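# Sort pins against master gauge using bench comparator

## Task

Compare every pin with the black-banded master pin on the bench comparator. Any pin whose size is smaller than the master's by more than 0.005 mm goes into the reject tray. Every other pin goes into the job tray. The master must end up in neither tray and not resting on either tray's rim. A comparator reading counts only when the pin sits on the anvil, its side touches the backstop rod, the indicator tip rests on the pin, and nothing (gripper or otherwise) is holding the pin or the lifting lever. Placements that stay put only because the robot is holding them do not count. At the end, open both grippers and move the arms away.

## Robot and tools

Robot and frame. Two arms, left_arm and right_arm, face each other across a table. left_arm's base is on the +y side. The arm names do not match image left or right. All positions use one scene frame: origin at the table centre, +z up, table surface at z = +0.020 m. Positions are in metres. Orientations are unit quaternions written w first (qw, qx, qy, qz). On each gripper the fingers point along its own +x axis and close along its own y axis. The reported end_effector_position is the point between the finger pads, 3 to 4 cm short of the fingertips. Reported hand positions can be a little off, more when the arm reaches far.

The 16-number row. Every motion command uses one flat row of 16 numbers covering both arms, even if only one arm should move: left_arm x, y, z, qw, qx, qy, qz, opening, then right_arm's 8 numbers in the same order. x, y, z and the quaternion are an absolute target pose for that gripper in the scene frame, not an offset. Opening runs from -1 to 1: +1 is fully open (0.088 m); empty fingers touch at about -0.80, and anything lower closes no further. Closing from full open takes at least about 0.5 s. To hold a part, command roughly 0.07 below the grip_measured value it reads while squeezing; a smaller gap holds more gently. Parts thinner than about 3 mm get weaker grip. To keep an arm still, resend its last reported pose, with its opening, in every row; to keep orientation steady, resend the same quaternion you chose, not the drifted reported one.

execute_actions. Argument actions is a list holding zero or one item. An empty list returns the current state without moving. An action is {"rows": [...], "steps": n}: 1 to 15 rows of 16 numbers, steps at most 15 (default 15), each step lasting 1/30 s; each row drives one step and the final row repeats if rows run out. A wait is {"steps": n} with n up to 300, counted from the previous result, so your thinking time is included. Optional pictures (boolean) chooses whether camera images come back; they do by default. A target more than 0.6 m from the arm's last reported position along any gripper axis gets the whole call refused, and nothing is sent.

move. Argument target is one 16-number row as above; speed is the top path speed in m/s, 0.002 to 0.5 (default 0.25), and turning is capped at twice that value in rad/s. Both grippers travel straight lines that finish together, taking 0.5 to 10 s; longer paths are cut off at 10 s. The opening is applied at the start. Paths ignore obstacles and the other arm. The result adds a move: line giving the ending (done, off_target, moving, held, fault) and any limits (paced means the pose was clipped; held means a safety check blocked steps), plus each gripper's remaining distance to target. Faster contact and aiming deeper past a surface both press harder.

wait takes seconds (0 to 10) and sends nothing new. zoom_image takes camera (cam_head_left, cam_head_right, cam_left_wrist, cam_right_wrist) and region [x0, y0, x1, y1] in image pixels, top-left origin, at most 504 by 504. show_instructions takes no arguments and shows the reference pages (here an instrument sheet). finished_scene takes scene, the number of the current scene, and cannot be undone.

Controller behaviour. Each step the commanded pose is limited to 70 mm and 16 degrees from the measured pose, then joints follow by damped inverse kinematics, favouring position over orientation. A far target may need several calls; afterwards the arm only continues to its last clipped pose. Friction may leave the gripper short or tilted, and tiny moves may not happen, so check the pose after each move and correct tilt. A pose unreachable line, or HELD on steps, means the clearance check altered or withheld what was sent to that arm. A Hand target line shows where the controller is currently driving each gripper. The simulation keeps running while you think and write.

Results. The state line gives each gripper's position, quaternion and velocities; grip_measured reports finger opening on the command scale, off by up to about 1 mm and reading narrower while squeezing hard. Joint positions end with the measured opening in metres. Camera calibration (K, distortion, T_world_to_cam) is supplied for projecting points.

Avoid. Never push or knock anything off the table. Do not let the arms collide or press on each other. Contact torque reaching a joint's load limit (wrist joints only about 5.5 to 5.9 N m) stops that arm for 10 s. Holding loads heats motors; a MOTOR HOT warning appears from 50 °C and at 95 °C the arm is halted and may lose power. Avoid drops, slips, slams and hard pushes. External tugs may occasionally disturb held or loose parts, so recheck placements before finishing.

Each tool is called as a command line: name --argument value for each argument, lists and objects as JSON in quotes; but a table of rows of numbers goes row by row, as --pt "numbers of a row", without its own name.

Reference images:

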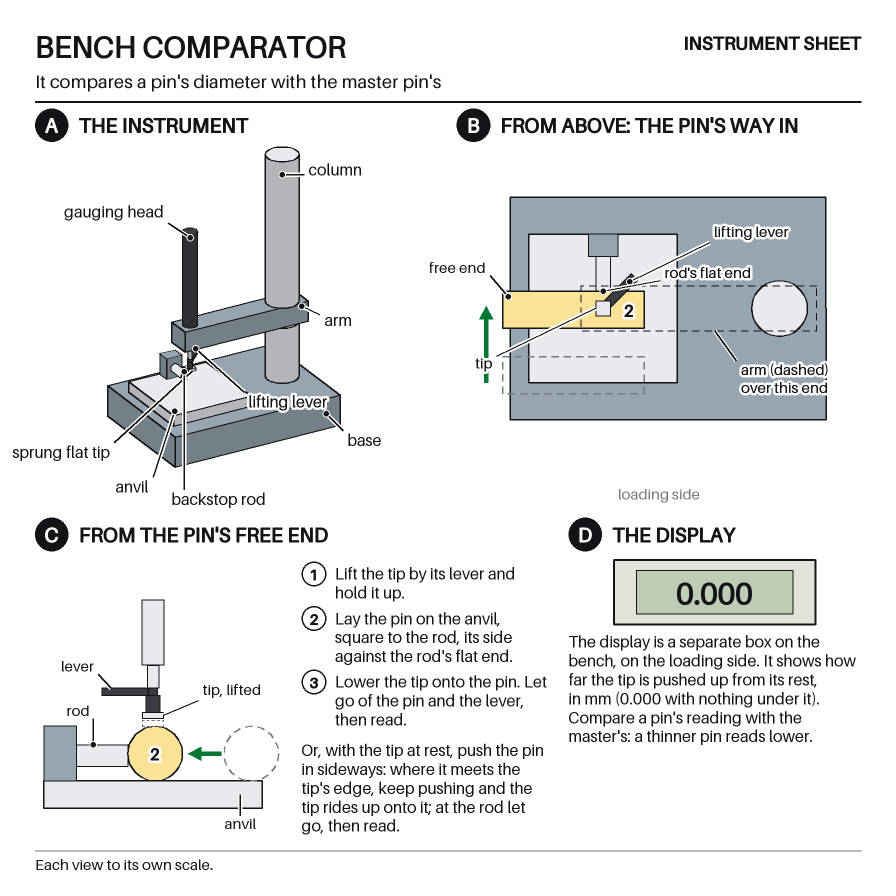

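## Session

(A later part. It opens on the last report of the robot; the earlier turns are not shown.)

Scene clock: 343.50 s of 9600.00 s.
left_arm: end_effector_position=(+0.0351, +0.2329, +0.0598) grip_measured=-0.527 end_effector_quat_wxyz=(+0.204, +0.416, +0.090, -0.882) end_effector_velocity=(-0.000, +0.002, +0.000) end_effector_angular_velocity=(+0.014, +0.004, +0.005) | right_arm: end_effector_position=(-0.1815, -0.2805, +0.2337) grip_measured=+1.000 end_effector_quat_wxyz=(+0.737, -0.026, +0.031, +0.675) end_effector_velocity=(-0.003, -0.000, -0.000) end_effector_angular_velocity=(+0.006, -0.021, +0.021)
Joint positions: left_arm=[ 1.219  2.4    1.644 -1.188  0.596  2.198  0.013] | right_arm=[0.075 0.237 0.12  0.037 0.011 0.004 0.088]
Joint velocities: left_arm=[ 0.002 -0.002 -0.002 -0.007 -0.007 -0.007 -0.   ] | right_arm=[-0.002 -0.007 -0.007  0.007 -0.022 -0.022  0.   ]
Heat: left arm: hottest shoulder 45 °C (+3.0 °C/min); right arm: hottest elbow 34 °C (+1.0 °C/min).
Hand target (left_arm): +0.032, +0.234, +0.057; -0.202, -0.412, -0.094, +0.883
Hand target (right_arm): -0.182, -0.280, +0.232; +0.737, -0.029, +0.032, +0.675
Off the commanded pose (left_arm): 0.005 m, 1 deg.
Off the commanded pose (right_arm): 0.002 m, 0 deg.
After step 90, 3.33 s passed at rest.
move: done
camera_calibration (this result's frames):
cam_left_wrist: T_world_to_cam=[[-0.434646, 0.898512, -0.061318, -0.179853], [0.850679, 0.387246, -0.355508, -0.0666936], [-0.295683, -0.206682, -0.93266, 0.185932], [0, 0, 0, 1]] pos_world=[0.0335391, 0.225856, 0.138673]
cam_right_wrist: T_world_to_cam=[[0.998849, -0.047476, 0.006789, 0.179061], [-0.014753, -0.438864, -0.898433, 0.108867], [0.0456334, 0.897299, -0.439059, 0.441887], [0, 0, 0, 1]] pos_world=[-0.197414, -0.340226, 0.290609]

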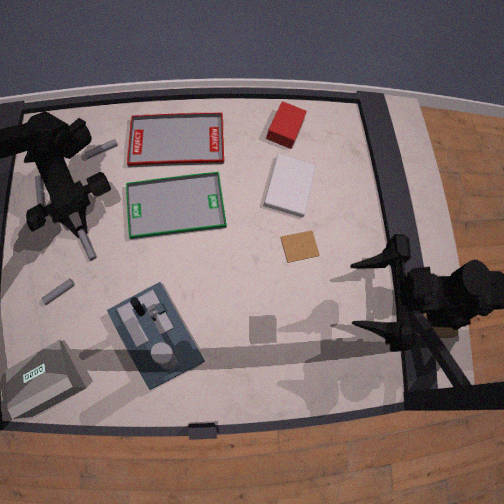

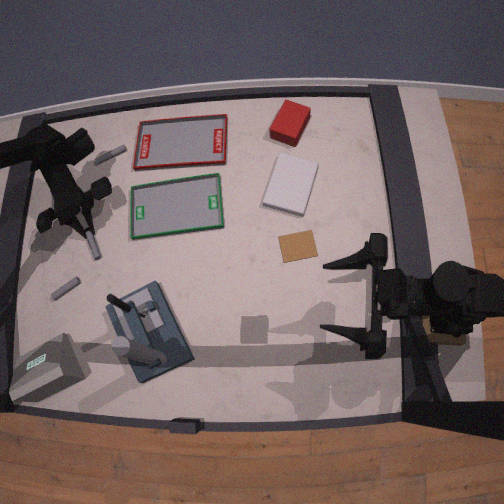

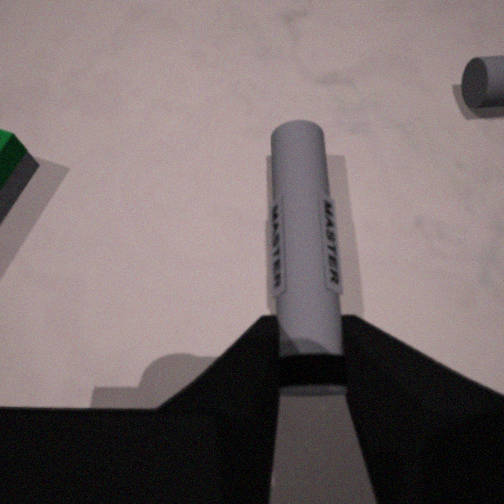

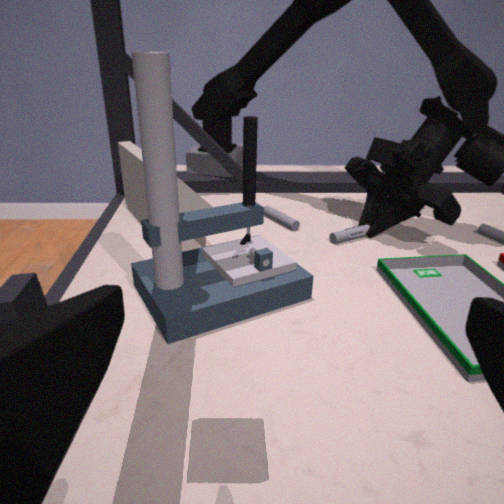

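move --target '[0.0315,0.2341,0.135, 0.2024,0.4120,0.0944,-0.8835, -0.61, -0.1818,-0.2804,0.232, 0.7366,-0.0295,0.0322,0.675, 1.0]' --speed 0.06

Scene clock: 347.60 s of 9600.00 s.
left_arm: end_effector_position=(+0.0295, +0.2371, +0.1274) grip_measured=-0.527 end_effector_quat_wxyz=(+0.198, +0.407, +0.101, -0.886) end_effector_velocity=(-0.002, -0.000, +0.002) end_effector_angular_velocity=(-0.006, +0.008, -0.005) | right_arm: end_effector_position=(-0.1815, -0.2805, +0.2337) grip_measured=+1.000 end_effector_quat_wxyz=(+0.737, -0.026, +0.031, +0.675) end_effector_velocity=(-0.003, +0.000, -0.006) end_effector_angular_velocity=(-0.018, -0.004, +0.020)
Joint positions: left_arm=[ 1.219  2.288  1.726 -1.414  0.595  2.198  0.013] | right_arm=[0.075 0.237 0.12  0.037 0.011 0.004 0.088]
Joint velocities: left_arm=[-0.002 -0.002 -0.002 -0.007  0.007  0.007 -0.   ] | right_arm=[-0.002  0.002 -0.007 -0.007 -0.022 -0.007  0.   ]
Heat: left arm: hottest shoulder 46 °C (+4.0 °C/min); right arm: hottest elbow 34 °C (+1.0 °C/min).
Hand target (left_arm): +0.031, +0.234, +0.135; -0.202, -0.412, -0.094, +0.883
Hand target (right_arm): -0.182, -0.280, +0.232; +0.737, -0.029, +0.032, +0.675
Off the commanded pose (left_arm): 0.008 m, 1 deg.
Off the commanded pose (right_arm): 0.002 m, 0 deg.
move: done
camera_calibration (this result's frames):
cam_left_wrist: T_world_to_cam=[[-0.435571, 0.89956, -0.0327191, -0.185818], [0.841674, 0.394116, -0.369131, -0.0391182], [-0.31916, -0.188322, -0.928801, 0.244028], [0, 0, 0, 1]] pos_world=[0.0298721, 0.228527, 0.206134]
cam_right_wrist: T_world_to_cam=[[0.998849, -0.047476, 0.006789, 0.179061], [-0.014753, -0.438864, -0.898433, 0.108867], [0.0456334, 0.897299, -0.439059, 0.441887], [0, 0, 0, 1]] pos_world=[-0.197414, -0.340226, 0.290609]

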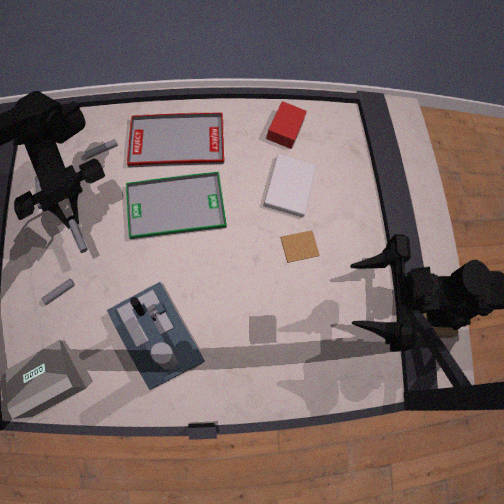

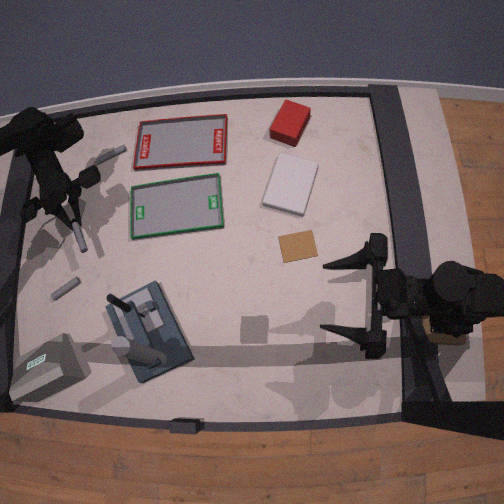

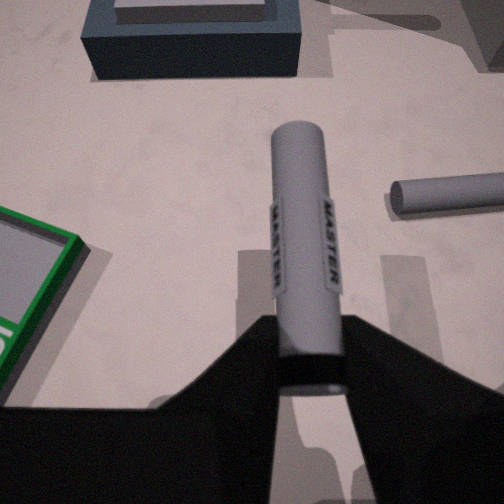

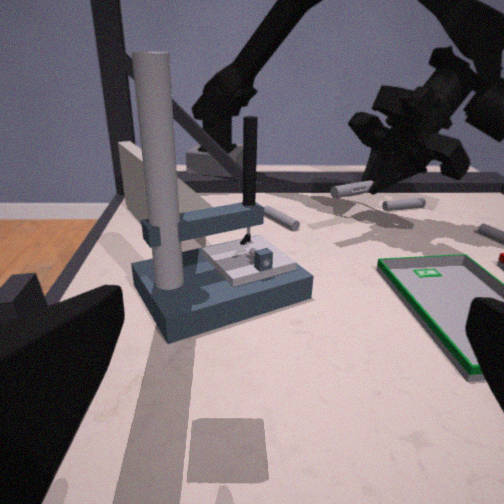

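move --target '[-0.0815,0.1677,0.128, 0.2024,0.4120,0.0944,-0.8835, -0.61, -0.1818,-0.2804,0.232, 0.7366,-0.0295,0.0322,0.675, 1.0]' --speed 0.08

Scene clock: 360.63 s of 9600.00 s.
left_arm: end_effector_position=(-0.0789, +0.1666, +0.1241) grip_measured=-0.527 end_effector_quat_wxyz=(+0.200, +0.414, +0.096, -0.883) end_effector_velocity=(+0.001, -0.001, +0.002) end_effector_angular_velocity=(-0.001, +0.003, +0.032) | right_arm: end_effector_position=(-0.1815, -0.2805, +0.2337) grip_measured=+1.000 end_effector_quat_wxyz=(+0.737, -0.026, +0.031, +0.675) end_effector_velocity=(+0.001, -0.000, -0.002) end_effector_angular_velocity=(-0.007, +0.007, -0.005)
Joint positions: left_arm=[ 0.893  2.115  1.45  -1.059  0.679  1.805  0.013] | right_arm=[0.075 0.237 0.12  0.037 0.011 0.004 0.088]
Joint velocities: left_arm=[ 0.002 -0.012 -0.012  0.022  0.007 -0.037 -0.   ] | right_arm=[ 0.002 -0.002 -0.002 -0.007  0.007  0.007  0.   ]
Heat: left arm: hottest shoulder 49 °C (+8.1 °C/min); right arm: hottest elbow 34 °C (+1.0 °C/min).
Hand target (left_arm): -0.081, +0.167, +0.128; -0.203, -0.412, -0.094, +0.883
Hand target (right_arm): -0.182, -0.280, +0.232; +0.737, -0.029, +0.032, +0.675
Off the commanded pose (left_arm): 0.005 m, 0 deg.
Off the commanded pose (right_arm): 0.002 m, 0 deg.
After step 90, 8.03 s passed at rest.
move: done
camera_calibration (this result's frames):
cam_left_wrist: T_world_to_cam=[[-0.434382, 0.899598, -0.0451193, -0.168029], [0.847796, 0.391422, -0.357813, 0.078217], [-0.304227, -0.19368, -0.932702, 0.195699], [0, 0, 0, 1]] pos_world=[-0.0797638, 0.158445, 0.202934]
cam_right_wrist: T_world_to_cam=[[0.998849, -0.047476, 0.006789, 0.179061], [-0.014753, -0.438864, -0.898433, 0.108867], [0.0456334, 0.897299, -0.439059, 0.441887], [0, 0, 0, 1]] pos_world=[-0.197414, -0.340226, 0.290609]

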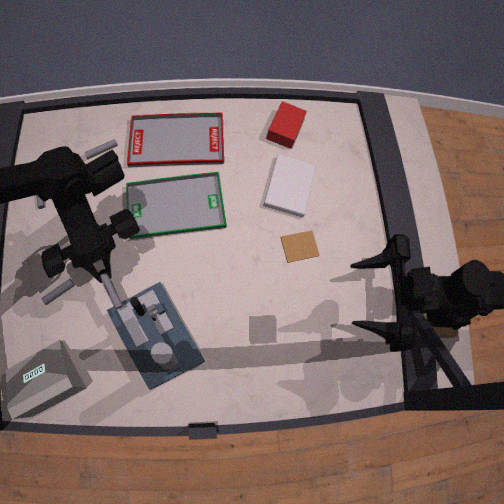

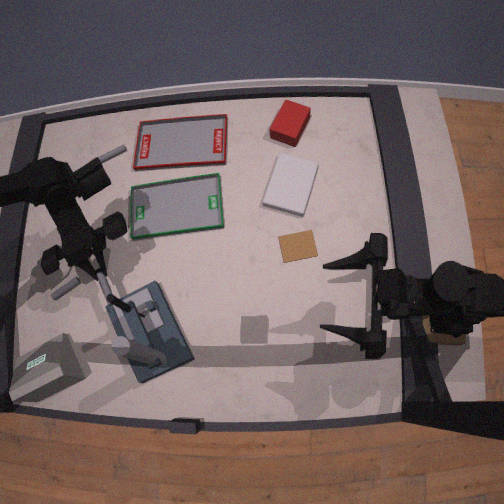

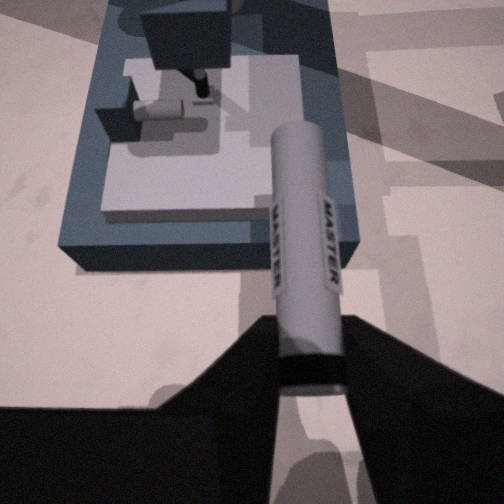

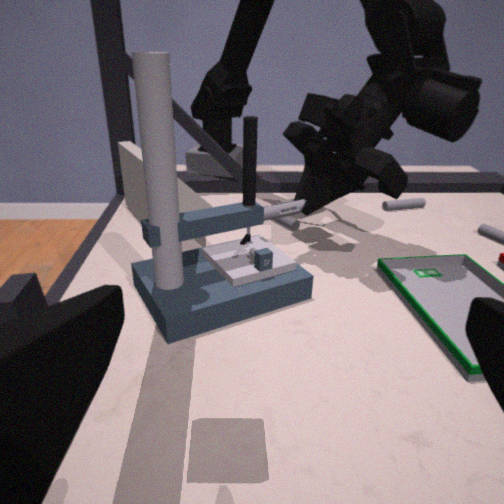

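move --target '[-0.1217,0.1405,0.107, 0.2024,0.4120,0.0944,-0.8835, -0.61, -0.1818,-0.2804,0.232, 0.7366,-0.0295,0.0322,0.675, 1.0]' --speed 0.04

Scene clock: 392.17 s of 9600.00 s.
left_arm: end_effector_position=(-0.1186, +0.1385, +0.1082) grip_measured=-0.527 end_effector_quat_wxyz=(+0.204, +0.416, +0.091, -0.882) end_effector_velocity=(-0.002, +0.000, -0.002) end_effector_angular_velocity=(+0.011, +0.014, +0.015) | right_arm: end_effector_position=(-0.1815, -0.2805, +0.2337) grip_measured=+1.000 end_effector_quat_wxyz=(+0.737, -0.026, +0.031, +0.675) end_effector_velocity=(-0.005, +0.000, -0.002) end_effector_angular_velocity=(-0.005, +0.024, +0.027)
Joint positions: left_arm=[ 0.763  2.115  1.383 -0.872  0.691  1.637  0.013] | right_arm=[0.075 0.237 0.12  0.037 0.011 0.004 0.088]
Joint velocities: left_arm=[-0.002  0.002 -0.007  0.007  0.007 -0.022 -0.   ] | right_arm=[ 0.007 -0.002 -0.002 -0.007 -0.022  0.022  0.   ]
Heat: left arm: hottest shoulder 52 °C (+8.0 °C/min); right arm: hottest elbow 34 °C (+1.0 °C/min). Fold the left arm in close to its base before you think long.
Hand target (left_arm): -0.121, +0.140, +0.107; -0.203, -0.412, -0.094, +0.883
Hand target (right_arm): -0.182, -0.280, +0.232; +0.737, -0.029, +0.032, +0.675
Off the commanded pose (left_arm): 0.004 m, 1 deg.
Off the commanded pose (right_arm): 0.002 m, 0 deg.
MOTOR HOT: a motor of the left arm reached 50 °C. Now the hottest motor of the left arm, joint 2 (shoulder), reports 52 °C. The temperature limit of the motors' drives, at which the controller stops that arm, is 95 °C. To cool a motor, set the load down, stop pushing, or move to a pose that needs little force.
After step 90, 26.87 s passed at rest.
move: done
camera_calibration (this result's frames):
cam_left_wrist: T_world_to_cam=[[-0.435234, 0.898391, -0.058872, -0.159245], [0.850137, 0.38857, -0.35536, 0.117589], [-0.296376, -0.204714, -0.932874, 0.165782], [0, 0, 0, 1]] pos_world=[-0.120142, 0.13131, 0.187065]
cam_right_wrist: T_world_to_cam=[[0.998849, -0.047476, 0.006789, 0.179061], [-0.014753, -0.438864, -0.898433, 0.108867], [0.0456334, 0.897299, -0.439059, 0.441887], [0, 0, 0, 1]] pos_world=[-0.197414, -0.340226, 0.290609]

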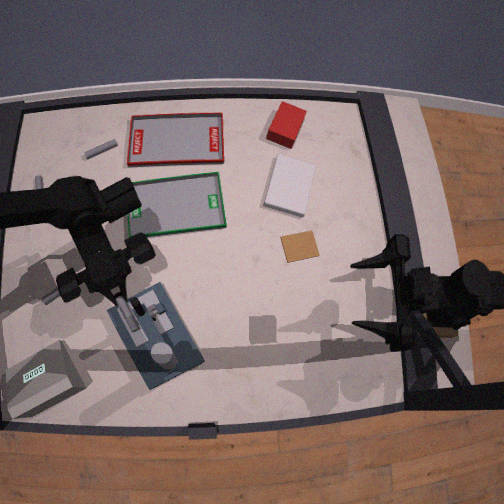

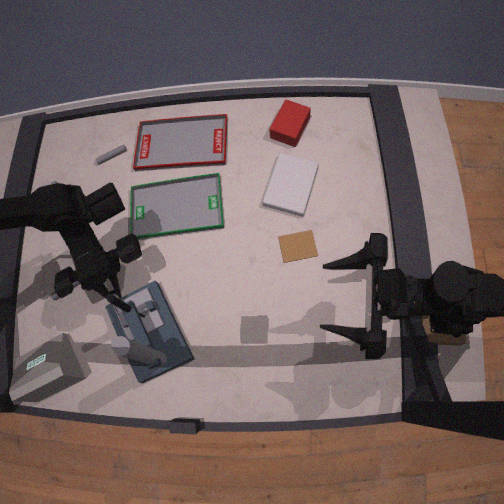

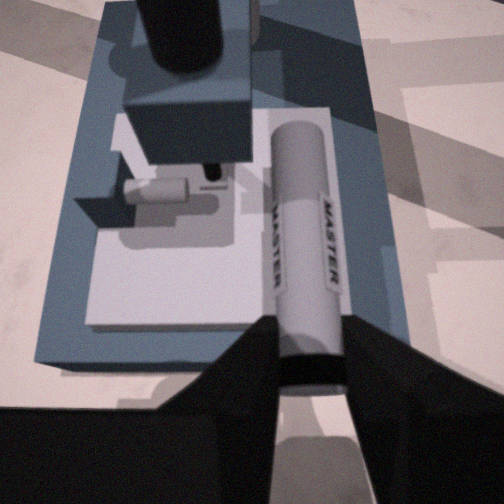

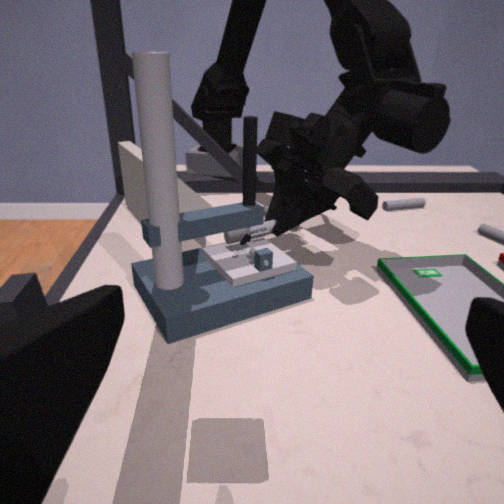

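move --target '[-0.1217,0.1405,0.099, 0.2024,0.4120,0.0944,-0.8835, -0.61, -0.1818,-0.2804,0.232, 0.7366,-0.0295,0.0322,0.675, 1.0]' --speed 0.01

Scene clock: 395.50 s of 9600.00 s.
left_arm: end_effector_position=(-0.1181, +0.1377, +0.1053) grip_measured=-0.527 end_effector_quat_wxyz=(+0.207, +0.418, +0.085, -0.881) end_effector_velocity=(+0.000, -0.001, -0.000) end_effector_angular_velocity=(-0.007, -0.012, -0.008) | right_arm: end_effector_position=(-0.1815, -0.2805, +0.2337) grip_measured=+1.000 end_effector_quat_wxyz=(+0.737, -0.026, +0.031, +0.675) end_effector_velocity=(-0.001, -0.000, -0.002) end_effector_angular_velocity=(-0.007, +0.008, +0.004)
Joint positions: left_arm=[ 0.763  2.115  1.371 -0.846  0.69   1.636  0.013] | right_arm=[0.075 0.237 0.12  0.037 0.011 0.004 0.088]
Joint velocities: left_arm=[-0.002 -0.002 -0.002  0.007 -0.007  0.007  0.   ] | right_arm=[-0.002 -0.002 -0.002 -0.007 -0.007  0.007  0.   ]
Heat: left arm: hottest shoulder 52 °C (+7.1 °C/min); right arm: hottest elbow 34 °C (+0.0 °C/min). Fold the left arm in close to its base before you think long.
Hand target (left_arm): -0.122, +0.140, +0.099; -0.202, -0.412, -0.094, +0.883
Hand target (right_arm): -0.182, -0.280, +0.232; +0.737, -0.029, +0.032, +0.675
Off the commanded pose (left_arm): 0.008 m, 1 deg.
Off the commanded pose (right_arm): 0.002 m, 0 deg.
MOTOR HOT: still on. Now the hottest motor of the left arm, joint 2 (shoulder), reports 52 °C; a drive's own limit is 95 °C.
move: done
camera_calibration (this result's frames):
cam_left_wrist: T_world_to_cam=[[-0.435586, 0.897278, -0.0718133, -0.15694], [0.852139, 0.385334, -0.354087, 0.117001], [-0.290043, -0.21543, -0.932451, 0.16524], [0, 0, 0, 1]] pos_world=[-0.120135, 0.131332, 0.184236]
cam_right_wrist: T_world_to_cam=[[0.998849, -0.047476, 0.006789, 0.179061], [-0.014753, -0.438864, -0.898433, 0.108867], [0.0456334, 0.897299, -0.439059, 0.441887], [0, 0, 0, 1]] pos_world=[-0.197414, -0.340226, 0.290609]

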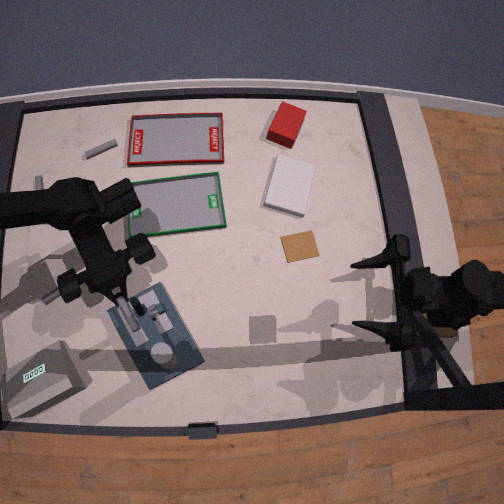

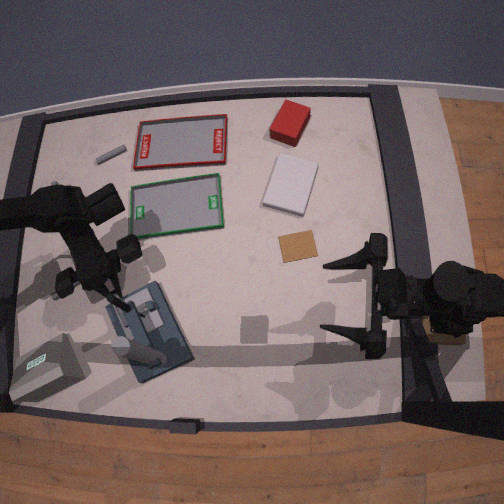

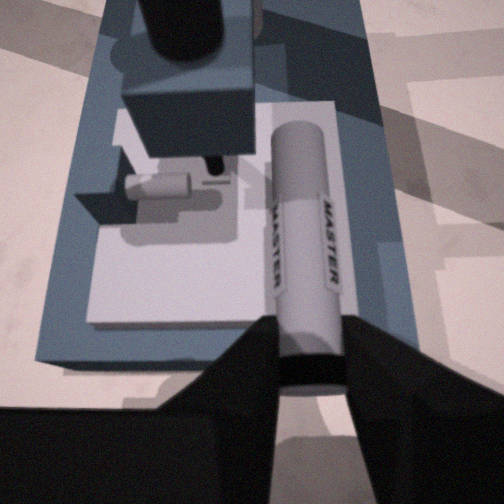

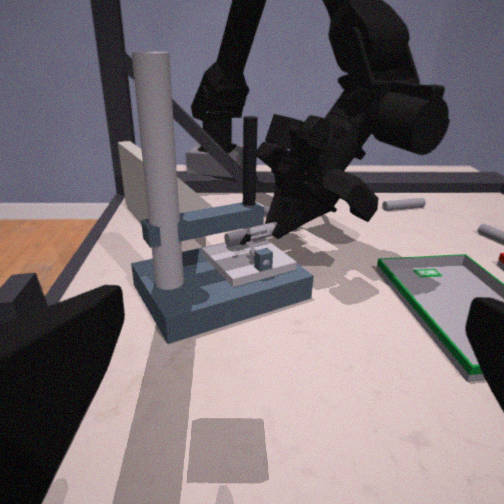

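move --target '[-0.1217,0.1405,0.094, 0.2024,0.4120,0.0944,-0.8835, -0.61, -0.1818,-0.2804,0.232, 0.7366,-0.0295,0.0322,0.675, 1.0]' --speed 0.01

zoom_image --camera "cam_right_wrist" --region '[190, 190, 330, 300]'

Scene clock: 399.80 s of 9600.00 s.
left_arm: end_effector_position=(-0.1181, +0.1373, +0.1012) grip_measured=-0.527 end_effector_quat_wxyz=(+0.207, +0.417, +0.084, -0.881) end_effector_velocity=(-0.000, +0.000, -0.000) end_effector_angular_velocity=(+0.007, +0.012, +0.019) | right_arm: end_effector_position=(-0.1815, -0.2805, +0.2337) grip_measured=+1.000 end_effector_quat_wxyz=(+0.737, -0.026, +0.031, +0.675) end_effector_velocity=(-0.001, +0.000, +0.001) end_effector_angular_velocity=(+0.007, -0.007, +0.005)
Joint positions: left_arm=[ 0.763  2.122  1.364 -0.83   0.692  1.636  0.013] | right_arm=[0.075 0.237 0.12  0.037 0.011 0.004 0.088]
Joint velocities: left_arm=[ 0.002 -0.002 -0.007  0.007  0.007 -0.022 -0.   ] | right_arm=[-0.002 -0.002 -0.002  0.007 -0.007 -0.007  0.   ]
Heat: left arm: hottest shoulder 50 °C (+5.1 °C/min); right arm: hottest elbow 34 °C (+0.0 °C/min). Fold the left arm in close to its base before you think long.
Hand target (left_arm): -0.122, +0.141, +0.094; -0.202, -0.412, -0.095, +0.883
Hand target (right_arm): -0.182, -0.280, +0.232; +0.737, -0.029, +0.032, +0.675
Off the commanded pose (left_arm): 0.009 m, 1 deg.
Off the commanded pose (right_arm): 0.002 m, 0 deg.
MOTOR HOT: still on. Now the hottest motor of the left arm, joint 2 (shoulder), reports 50 °C; a drive's own limit is 95 °C.
move: off_target (left_arm)
camera_calibration (this result's frames):
cam_left_wrist: T_world_to_cam=[[-0.435673, 0.897074, -0.0738054, -0.156717], [0.851856, 0.384445, -0.355729, 0.116003], [-0.290742, -0.217853, -0.93167, 0.16153], [0, 0, 0, 1]] pos_world=[-0.120132, 0.13118, 0.180192]
cam_right_wrist: T_world_to_cam=[[0.998849, -0.047476, 0.006789, 0.179061], [-0.014753, -0.438864, -0.898433, 0.108867], [0.0456334, 0.897299, -0.439059, 0.441887], [0, 0, 0, 1]] pos_world=[-0.197414, -0.340226, 0.290609]

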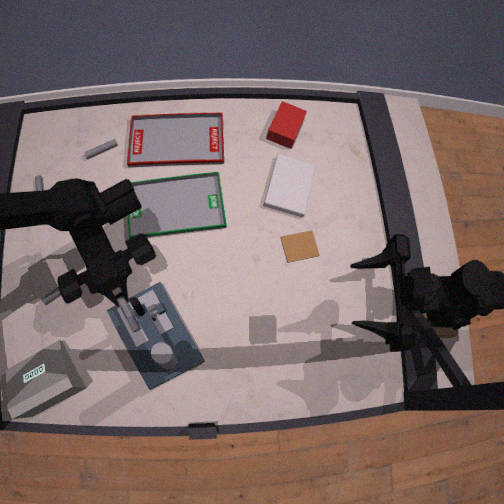

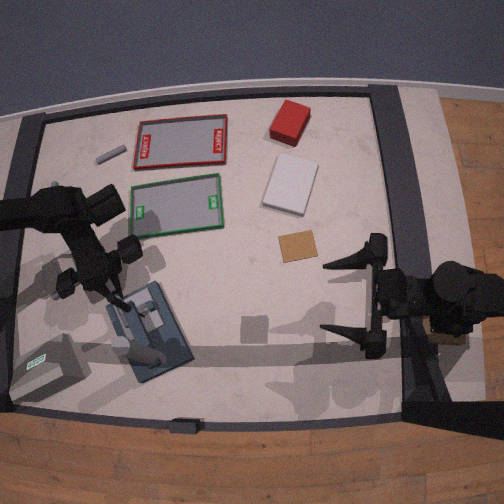

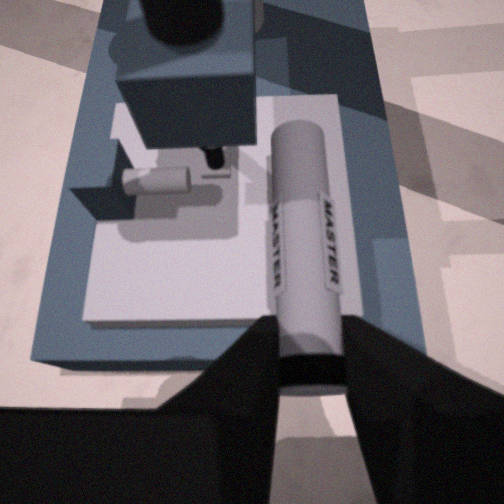

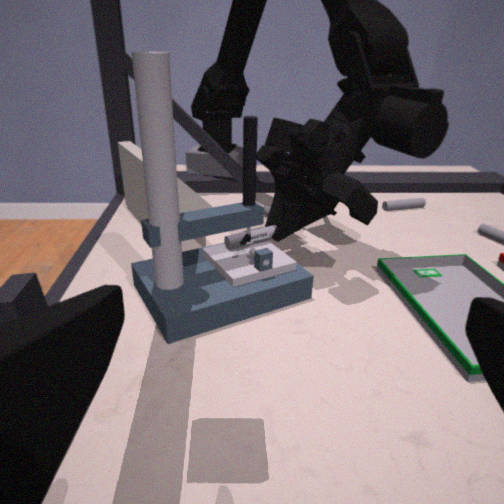

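Region (190, 190, 330, 300) of cam_right_wrist's 504x504 image, scaled by 3.600, with more detail than that image has; it fills the top 396 rows of this view, and the rest is white.

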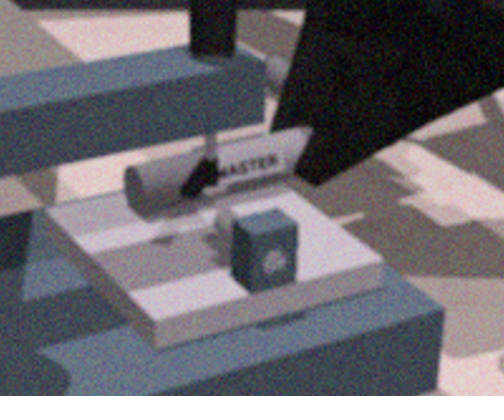

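move --target '[-0.1217,0.1405,0.0915, 0.2024,0.4120,0.0944,-0.8835, -0.61, -0.1818,-0.2804,0.232, 0.7366,-0.0295,0.0322,0.675, 1.0]' --speed 0.008

zoom_image --camera "cam_right_wrist" --region '[190, 190, 330, 300]'

Scene clock: 404.93 s of 9600.00 s.
left_arm: end_effector_position=(-0.1181, +0.1364, +0.1002) grip_measured=-0.527 end_effector_quat_wxyz=(+0.208, +0.416, +0.082, -0.881) end_effector_velocity=(-0.004, +0.004, -0.000) end_effector_angular_velocity=(+0.027, +0.006, -0.002) | right_arm: end_effector_position=(-0.1815, -0.2805, +0.2337) grip_measured=+1.000 end_effector_quat_wxyz=(+0.737, -0.026, +0.031, +0.675) end_effector_velocity=(-0.002, +0.000, +0.001) end_effector_angular_velocity=(+0.005, -0.022, +0.012)
Joint positions: left_arm=[ 0.763  2.125  1.362 -0.821  0.696  1.636  0.013] | right_arm=[0.075 0.237 0.12  0.037 0.011 0.004 0.088]
Joint velocities: left_arm=[-0.007 -0.002 -0.002 -0.022 -0.007 -0.007 -0.   ] | right_arm=[ 0.002 -0.002 -0.002  0.007 -0.007 -0.022  0.   ]
Heat: left arm: hottest shoulder 49 °C (+3.0 °C/min); right arm: hottest elbow 34 °C (+0.0 °C/min). Fold the left arm in close to its base before you think long.
Hand target (left_arm): -0.122, +0.141, +0.092; -0.202, -0.412, -0.094, +0.883
Hand target (right_arm): -0.182, -0.280, +0.232; +0.737, -0.029, +0.032, +0.675
Off the commanded pose (left_arm): 0.010 m, 2 deg.
Off the commanded pose (right_arm): 0.002 m, 0 deg.
MOTOR HOT: still on. Now the hottest motor of the left arm, joint 2 (shoulder), reports 49 °C; a drive's own limit is 95 °C.
After step 90, 0.37 s passed at rest.
move: off_target (left_arm)
camera_calibration (this result's frames):
cam_left_wrist: T_world_to_cam=[[-0.435795, 0.896647, -0.0781493, -0.1555], [0.851479, 0.382586, -0.358624, 0.116441], [-0.29166, -0.222829, -0.930205, 0.160788], [0, 0, 0, 1]] pos_world=[-0.120017, 0.130708, 0.179172]
cam_right_wrist: T_world_to_cam=[[0.998849, -0.047476, 0.006789, 0.179061], [-0.014753, -0.438864, -0.898433, 0.108867], [0.0456334, 0.897299, -0.439059, 0.441887], [0, 0, 0, 1]] pos_world=[-0.197414, -0.340226, 0.290609]

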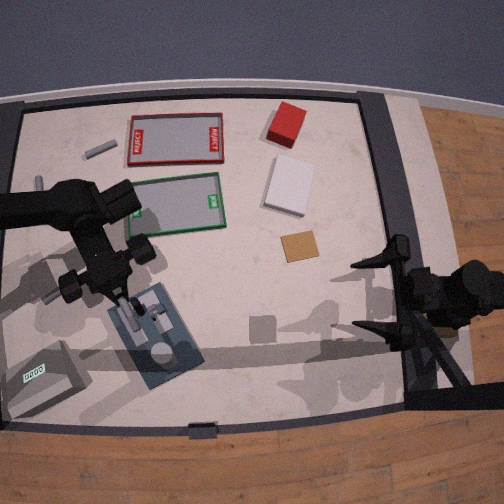

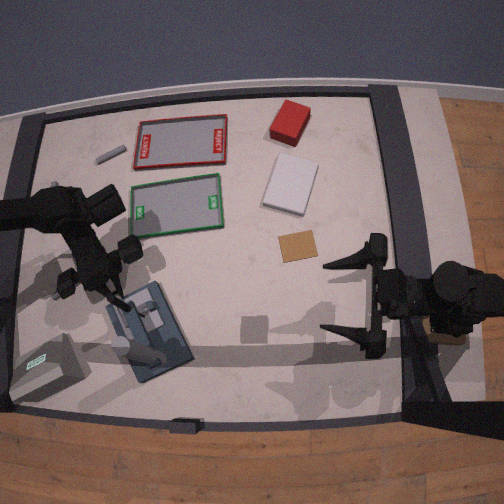

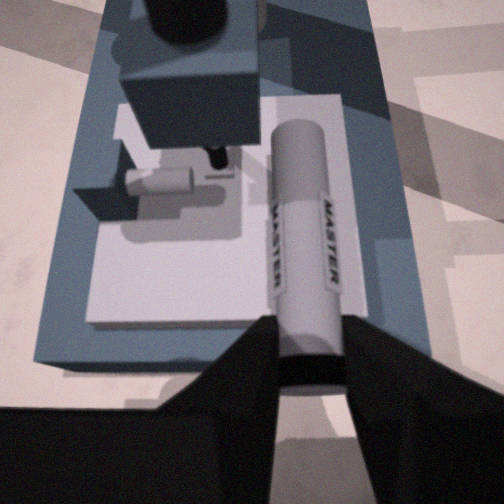

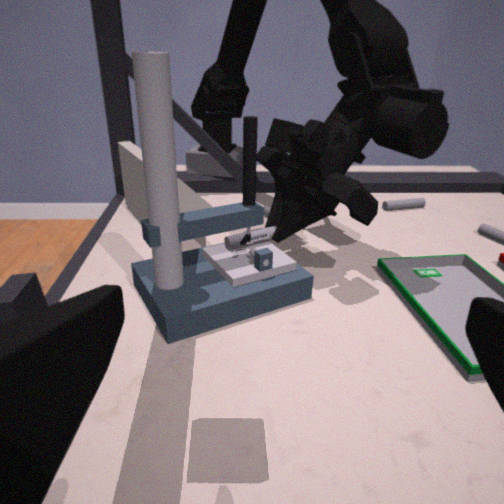

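Region (190, 190, 330, 300) of cam_right_wrist's 504x504 image, scaled by 3.600, with more detail than that image has; it fills the top 396 rows of this view, and the rest is white.

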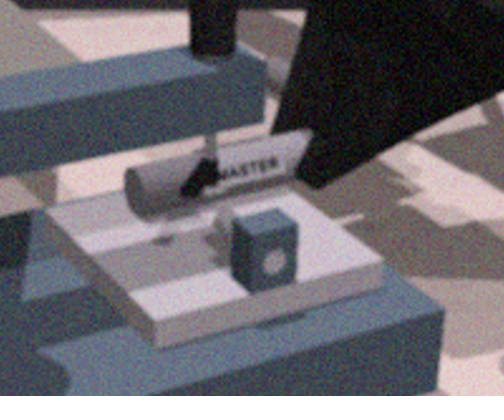

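move --target '[-0.1165,0.1297,0.094, 0.2024,0.4120,0.0944,-0.8835, -0.61, -0.1818,-0.2804,0.232, 0.7366,-0.0295,0.0322,0.675, 1.0]' --speed 0.01

Scene clock: 412.77 s of 9600.00 s.
left_arm: end_effector_position=(-0.1161, +0.1307, +0.0998) grip_measured=-0.527 end_effector_quat_wxyz=(+0.206, +0.413, +0.087, -0.883) end_effector_velocity=(-0.002, +0.000, +0.000) end_effector_angular_velocity=(+0.007, +0.012, +0.003) | right_arm: end_effector_position=(-0.1815, -0.2805, +0.2337) grip_measured=+1.000 end_effector_quat_wxyz=(+0.737, -0.026, +0.031, +0.675) end_effector_velocity=(+0.001, -0.000, -0.005) end_effector_angular_velocity=(-0.013, -0.006, +0.001)
Joint positions: left_arm=[ 0.762  2.154  1.407 -0.849  0.7    1.635  0.013] | right_arm=[0.075 0.237 0.12  0.037 0.011 0.004 0.088]
Joint velocities: left_arm=[-0.002  0.002  0.002 -0.007  0.007 -0.007 -0.   ] | right_arm=[-0.007 -0.002 -0.007 -0.007 -0.007 -0.007  0.   ]
Heat: left arm: hottest shoulder 48 °C (+0.0 °C/min); right arm: hottest elbow 34 °C (+0.0 °C/min). Fold the left arm in close to its base before you think long.
Hand target (left_arm): -0.117, +0.130, +0.094; -0.202, -0.412, -0.094, +0.883
Hand target (right_arm): -0.182, -0.280, +0.232; +0.737, -0.029, +0.032, +0.675
Off the commanded pose (left_arm): 0.006 m, 1 deg.
Off the commanded pose (right_arm): 0.002 m, 0 deg.
MOTOR HOT: still on. Now the hottest motor of the left arm, joint 2 (shoulder), reports 48 °C; a drive's own limit is 95 °C.
After step 90, 3.20 s passed at rest.
move: done
camera_calibration (this result's frames):
cam_left_wrist: T_world_to_cam=[[-0.43611, 0.897518, -0.065335, -0.150912], [0.847949, 0.385542, -0.363787, 0.116496], [-0.301316, -0.214052, -0.929188, 0.157417], [0, 0, 0, 1]] pos_world=[-0.117165, 0.124228, 0.17879]
cam_right_wrist: T_world_to_cam=[[0.998849, -0.047476, 0.006789, 0.179061], [-0.014753, -0.438864, -0.898433, 0.108867], [0.0456334, 0.897299, -0.439059, 0.441887], [0, 0, 0, 1]] pos_world=[-0.197414, -0.340226, 0.290609]

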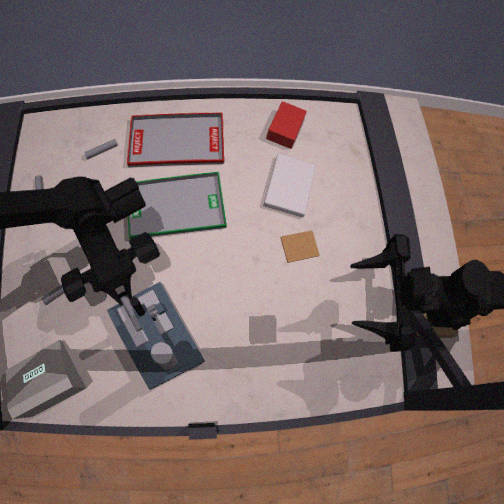

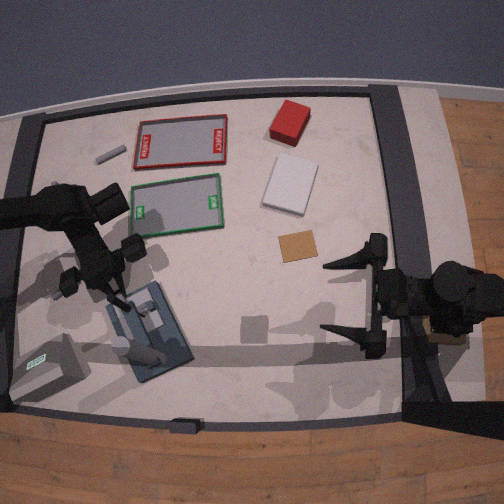

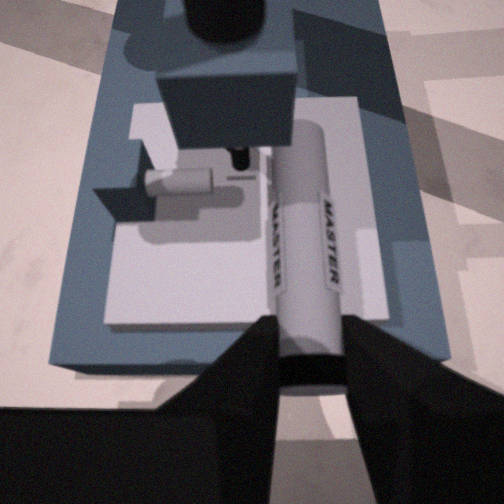

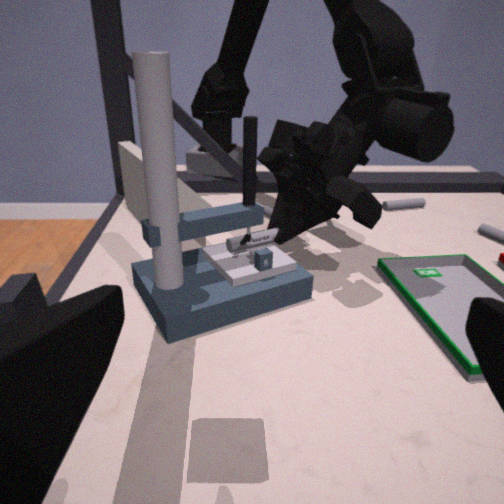

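move --target '[-0.1122,0.1207,0.096, 0.2024,0.4120,0.0944,-0.8835, -0.61, -0.1818,-0.2804,0.232, 0.7366,-0.0295,0.0322,0.675, 1.0]' --speed 0.008

Scene clock: 416.60 s of 9600.00 s.
left_arm: end_effector_position=(-0.1121, +0.1223, +0.1008) grip_measured=-0.527 end_effector_quat_wxyz=(+0.205, +0.412, +0.089, -0.883) end_effector_velocity=(+0.003, +0.002, -0.002) end_effector_angular_velocity=(+0.021, -0.014, +0.007) | right_arm: end_effector_position=(-0.1815, -0.2805, +0.2337) grip_measured=+1.000 end_effector_quat_wxyz=(+0.737, -0.026, +0.031, +0.675) end_effector_velocity=(+0.001, -0.000, -0.002) end_effector_angular_velocity=(-0.008, -0.006, +0.001)
Joint positions: left_arm=[ 0.761  2.186  1.463 -0.877  0.699  1.633  0.013] | right_arm=[0.075 0.237 0.12  0.037 0.011 0.004 0.088]
Joint velocities: left_arm=[ 0.002  0.002  0.002 -0.007 -0.022 -0.007 -0.   ] | right_arm=[-0.007 -0.002 -0.002 -0.007 -0.007 -0.007  0.   ]
Heat: left arm: hottest shoulder 47 °C (-2.0 °C/min); right arm: hottest elbow 34 °C (+0.0 °C/min).
Hand target (left_arm): -0.112, +0.121, +0.096; -0.202, -0.412, -0.094, +0.883
Hand target (right_arm): -0.182, -0.280, +0.232; +0.737, -0.029, +0.032, +0.675
Off the commanded pose (left_arm): 0.005 m, 1 deg.
Off the commanded pose (right_arm): 0.002 m, 0 deg.
MOTOR HOT: cleared. Now the hottest motor of the left arm, joint 2 (shoulder), reports 47 °C.
move: done
camera_calibration (this result's frames):
cam_left_wrist: T_world_to_cam=[[-0.435825, 0.897891, -0.0620369, -0.14189], [0.84778, 0.386403, -0.363266, 0.11651], [-0.302202, -0.210914, -0.929618, 0.157271], [0, 0, 0, 1]] pos_world=[-0.113087, 0.115553, 0.179723]
cam_right_wrist: T_world_to_cam=[[0.998849, -0.047476, 0.006789, 0.179061], [-0.014753, -0.438864, -0.898433, 0.108867], [0.0456334, 0.897299, -0.439059, 0.441887], [0, 0, 0, 1]] pos_world=[-0.197414, -0.340226, 0.290609]

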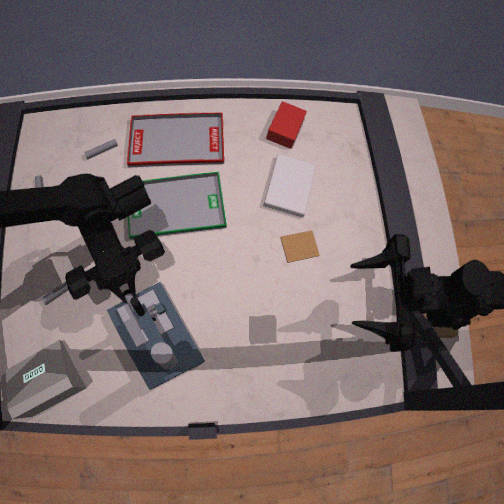

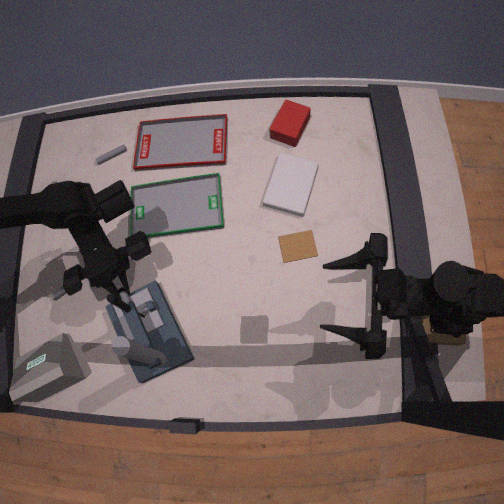

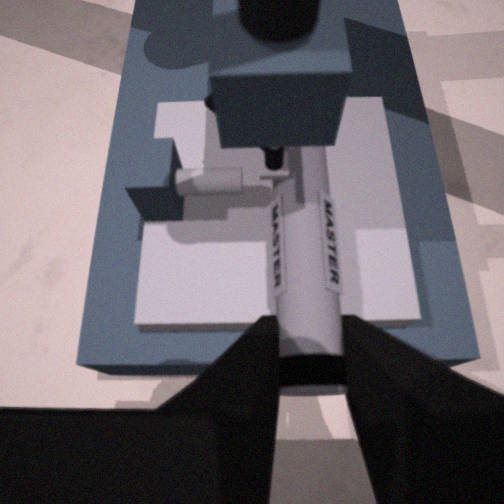

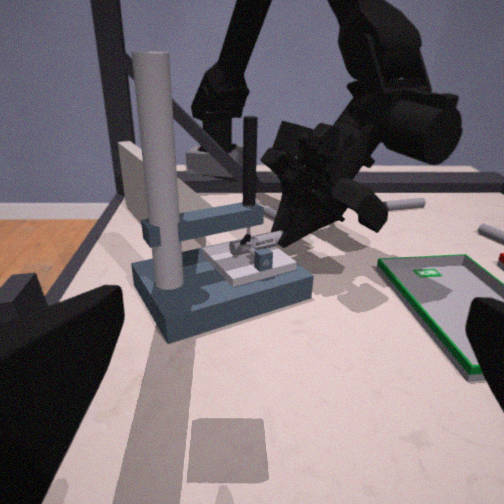

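move --target '[-0.1089,0.1140,0.0965, 0.2024,0.4120,0.0944,-0.8835, -0.61, -0.1818,-0.2804,0.232, 0.7366,-0.0295,0.0322,0.675, 1.0]' --speed 0.006

zoom_image --camera "cam_left_wrist" --region '[160, 100, 400, 340]'

Scene clock: 423.53 s of 9600.00 s.
left_arm: end_effector_position=(-0.1090, +0.1161, +0.1011) grip_measured=-0.527 end_effector_quat_wxyz=(+0.204, +0.412, +0.090, -0.883) end_effector_velocity=(-0.003, +0.000, -0.001) end_effector_angular_velocity=(+0.006, -0.005, -0.013) | right_arm: end_effector_position=(-0.1815, -0.2805, +0.2337) grip_measured=+1.000 end_effector_quat_wxyz=(+0.737, -0.026, +0.031, +0.675) end_effector_velocity=(+0.002, -0.000, -0.002) end_effector_angular_velocity=(-0.007, +0.007, -0.010)
Joint positions: left_arm=[ 0.76   2.21   1.506 -0.897  0.699  1.632  0.013] | right_arm=[0.075 0.237 0.12  0.037 0.011 0.004 0.088]
Joint velocities: left_arm=[-0.007  0.002  0.002 -0.007 -0.007  0.007  0.   ] | right_arm=[-0.002 -0.002 -0.002 -0.007  0.007  0.007  0.   ]
Heat: left arm: hottest shoulder 46 °C (-4.0 °C/min); right arm: hottest elbow 34 °C (+0.0 °C/min).
Hand target (left_arm): -0.109, +0.114, +0.097; -0.203, -0.412, -0.094, +0.883
Hand target (right_arm): -0.182, -0.280, +0.232; +0.737, -0.029, +0.032, +0.675
Off the commanded pose (left_arm): 0.005 m, 1 deg.
Off the commanded pose (right_arm): 0.002 m, 0 deg.
After step 90, 2.10 s passed at rest.
move: done
camera_calibration (this result's frames):
cam_left_wrist: T_world_to_cam=[[-0.435732, 0.898098, -0.0596445, -0.135232], [0.847439, 0.387019, -0.363405, 0.116371], [-0.30329, -0.208892, -0.92972, 0.15685], [0, 0, 0, 1]] pos_world=[-0.109971, 0.109179, 0.18005]
cam_right_wrist: T_world_to_cam=[[0.998849, -0.047476, 0.006789, 0.179061], [-0.014753, -0.438864, -0.898433, 0.108867], [0.0456334, 0.897299, -0.439059, 0.441887], [0, 0, 0, 1]] pos_world=[-0.197414, -0.340226, 0.290609]

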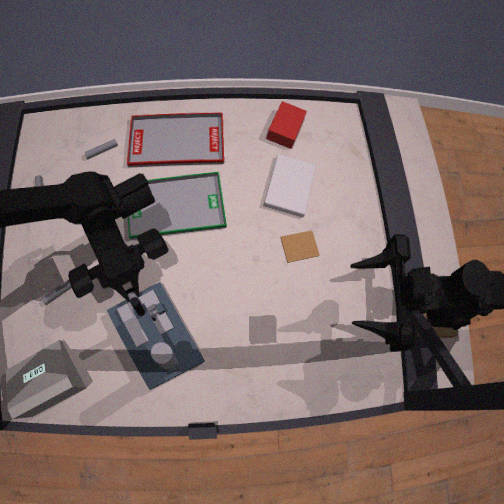

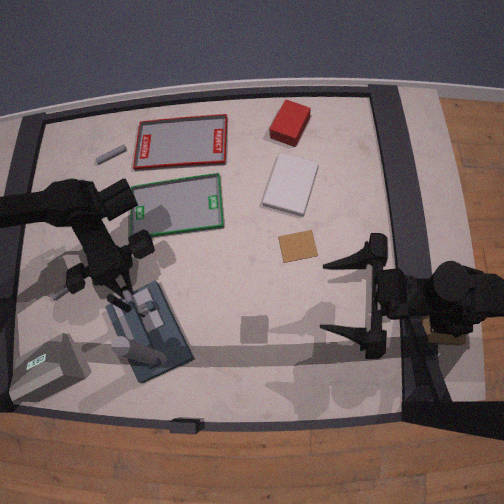

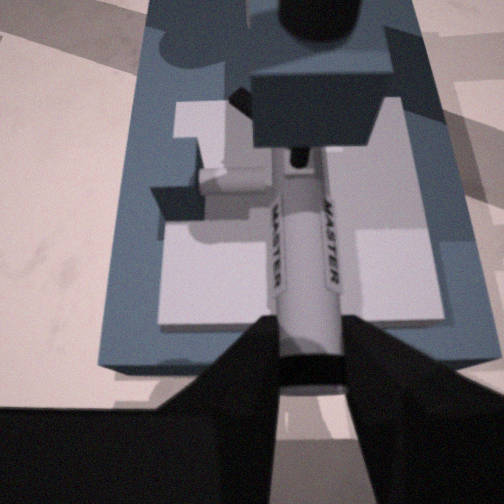

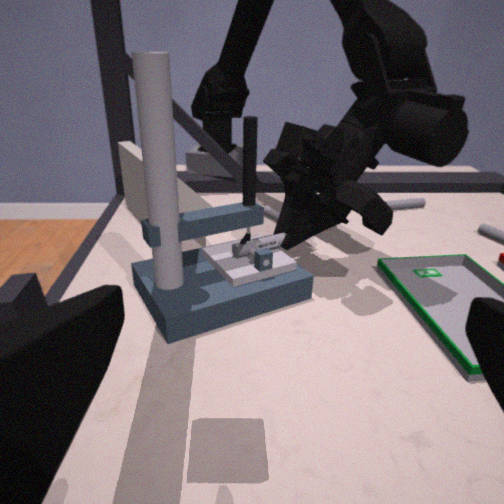

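Region (160, 100, 400, 340) of cam_left_wrist's 504x504 image, scaled by 2.100, with more detail than that image has.

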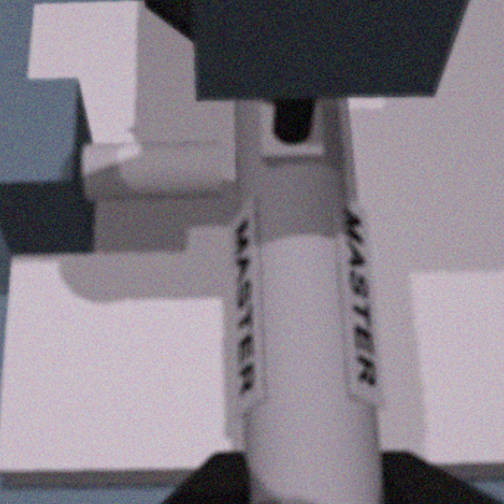

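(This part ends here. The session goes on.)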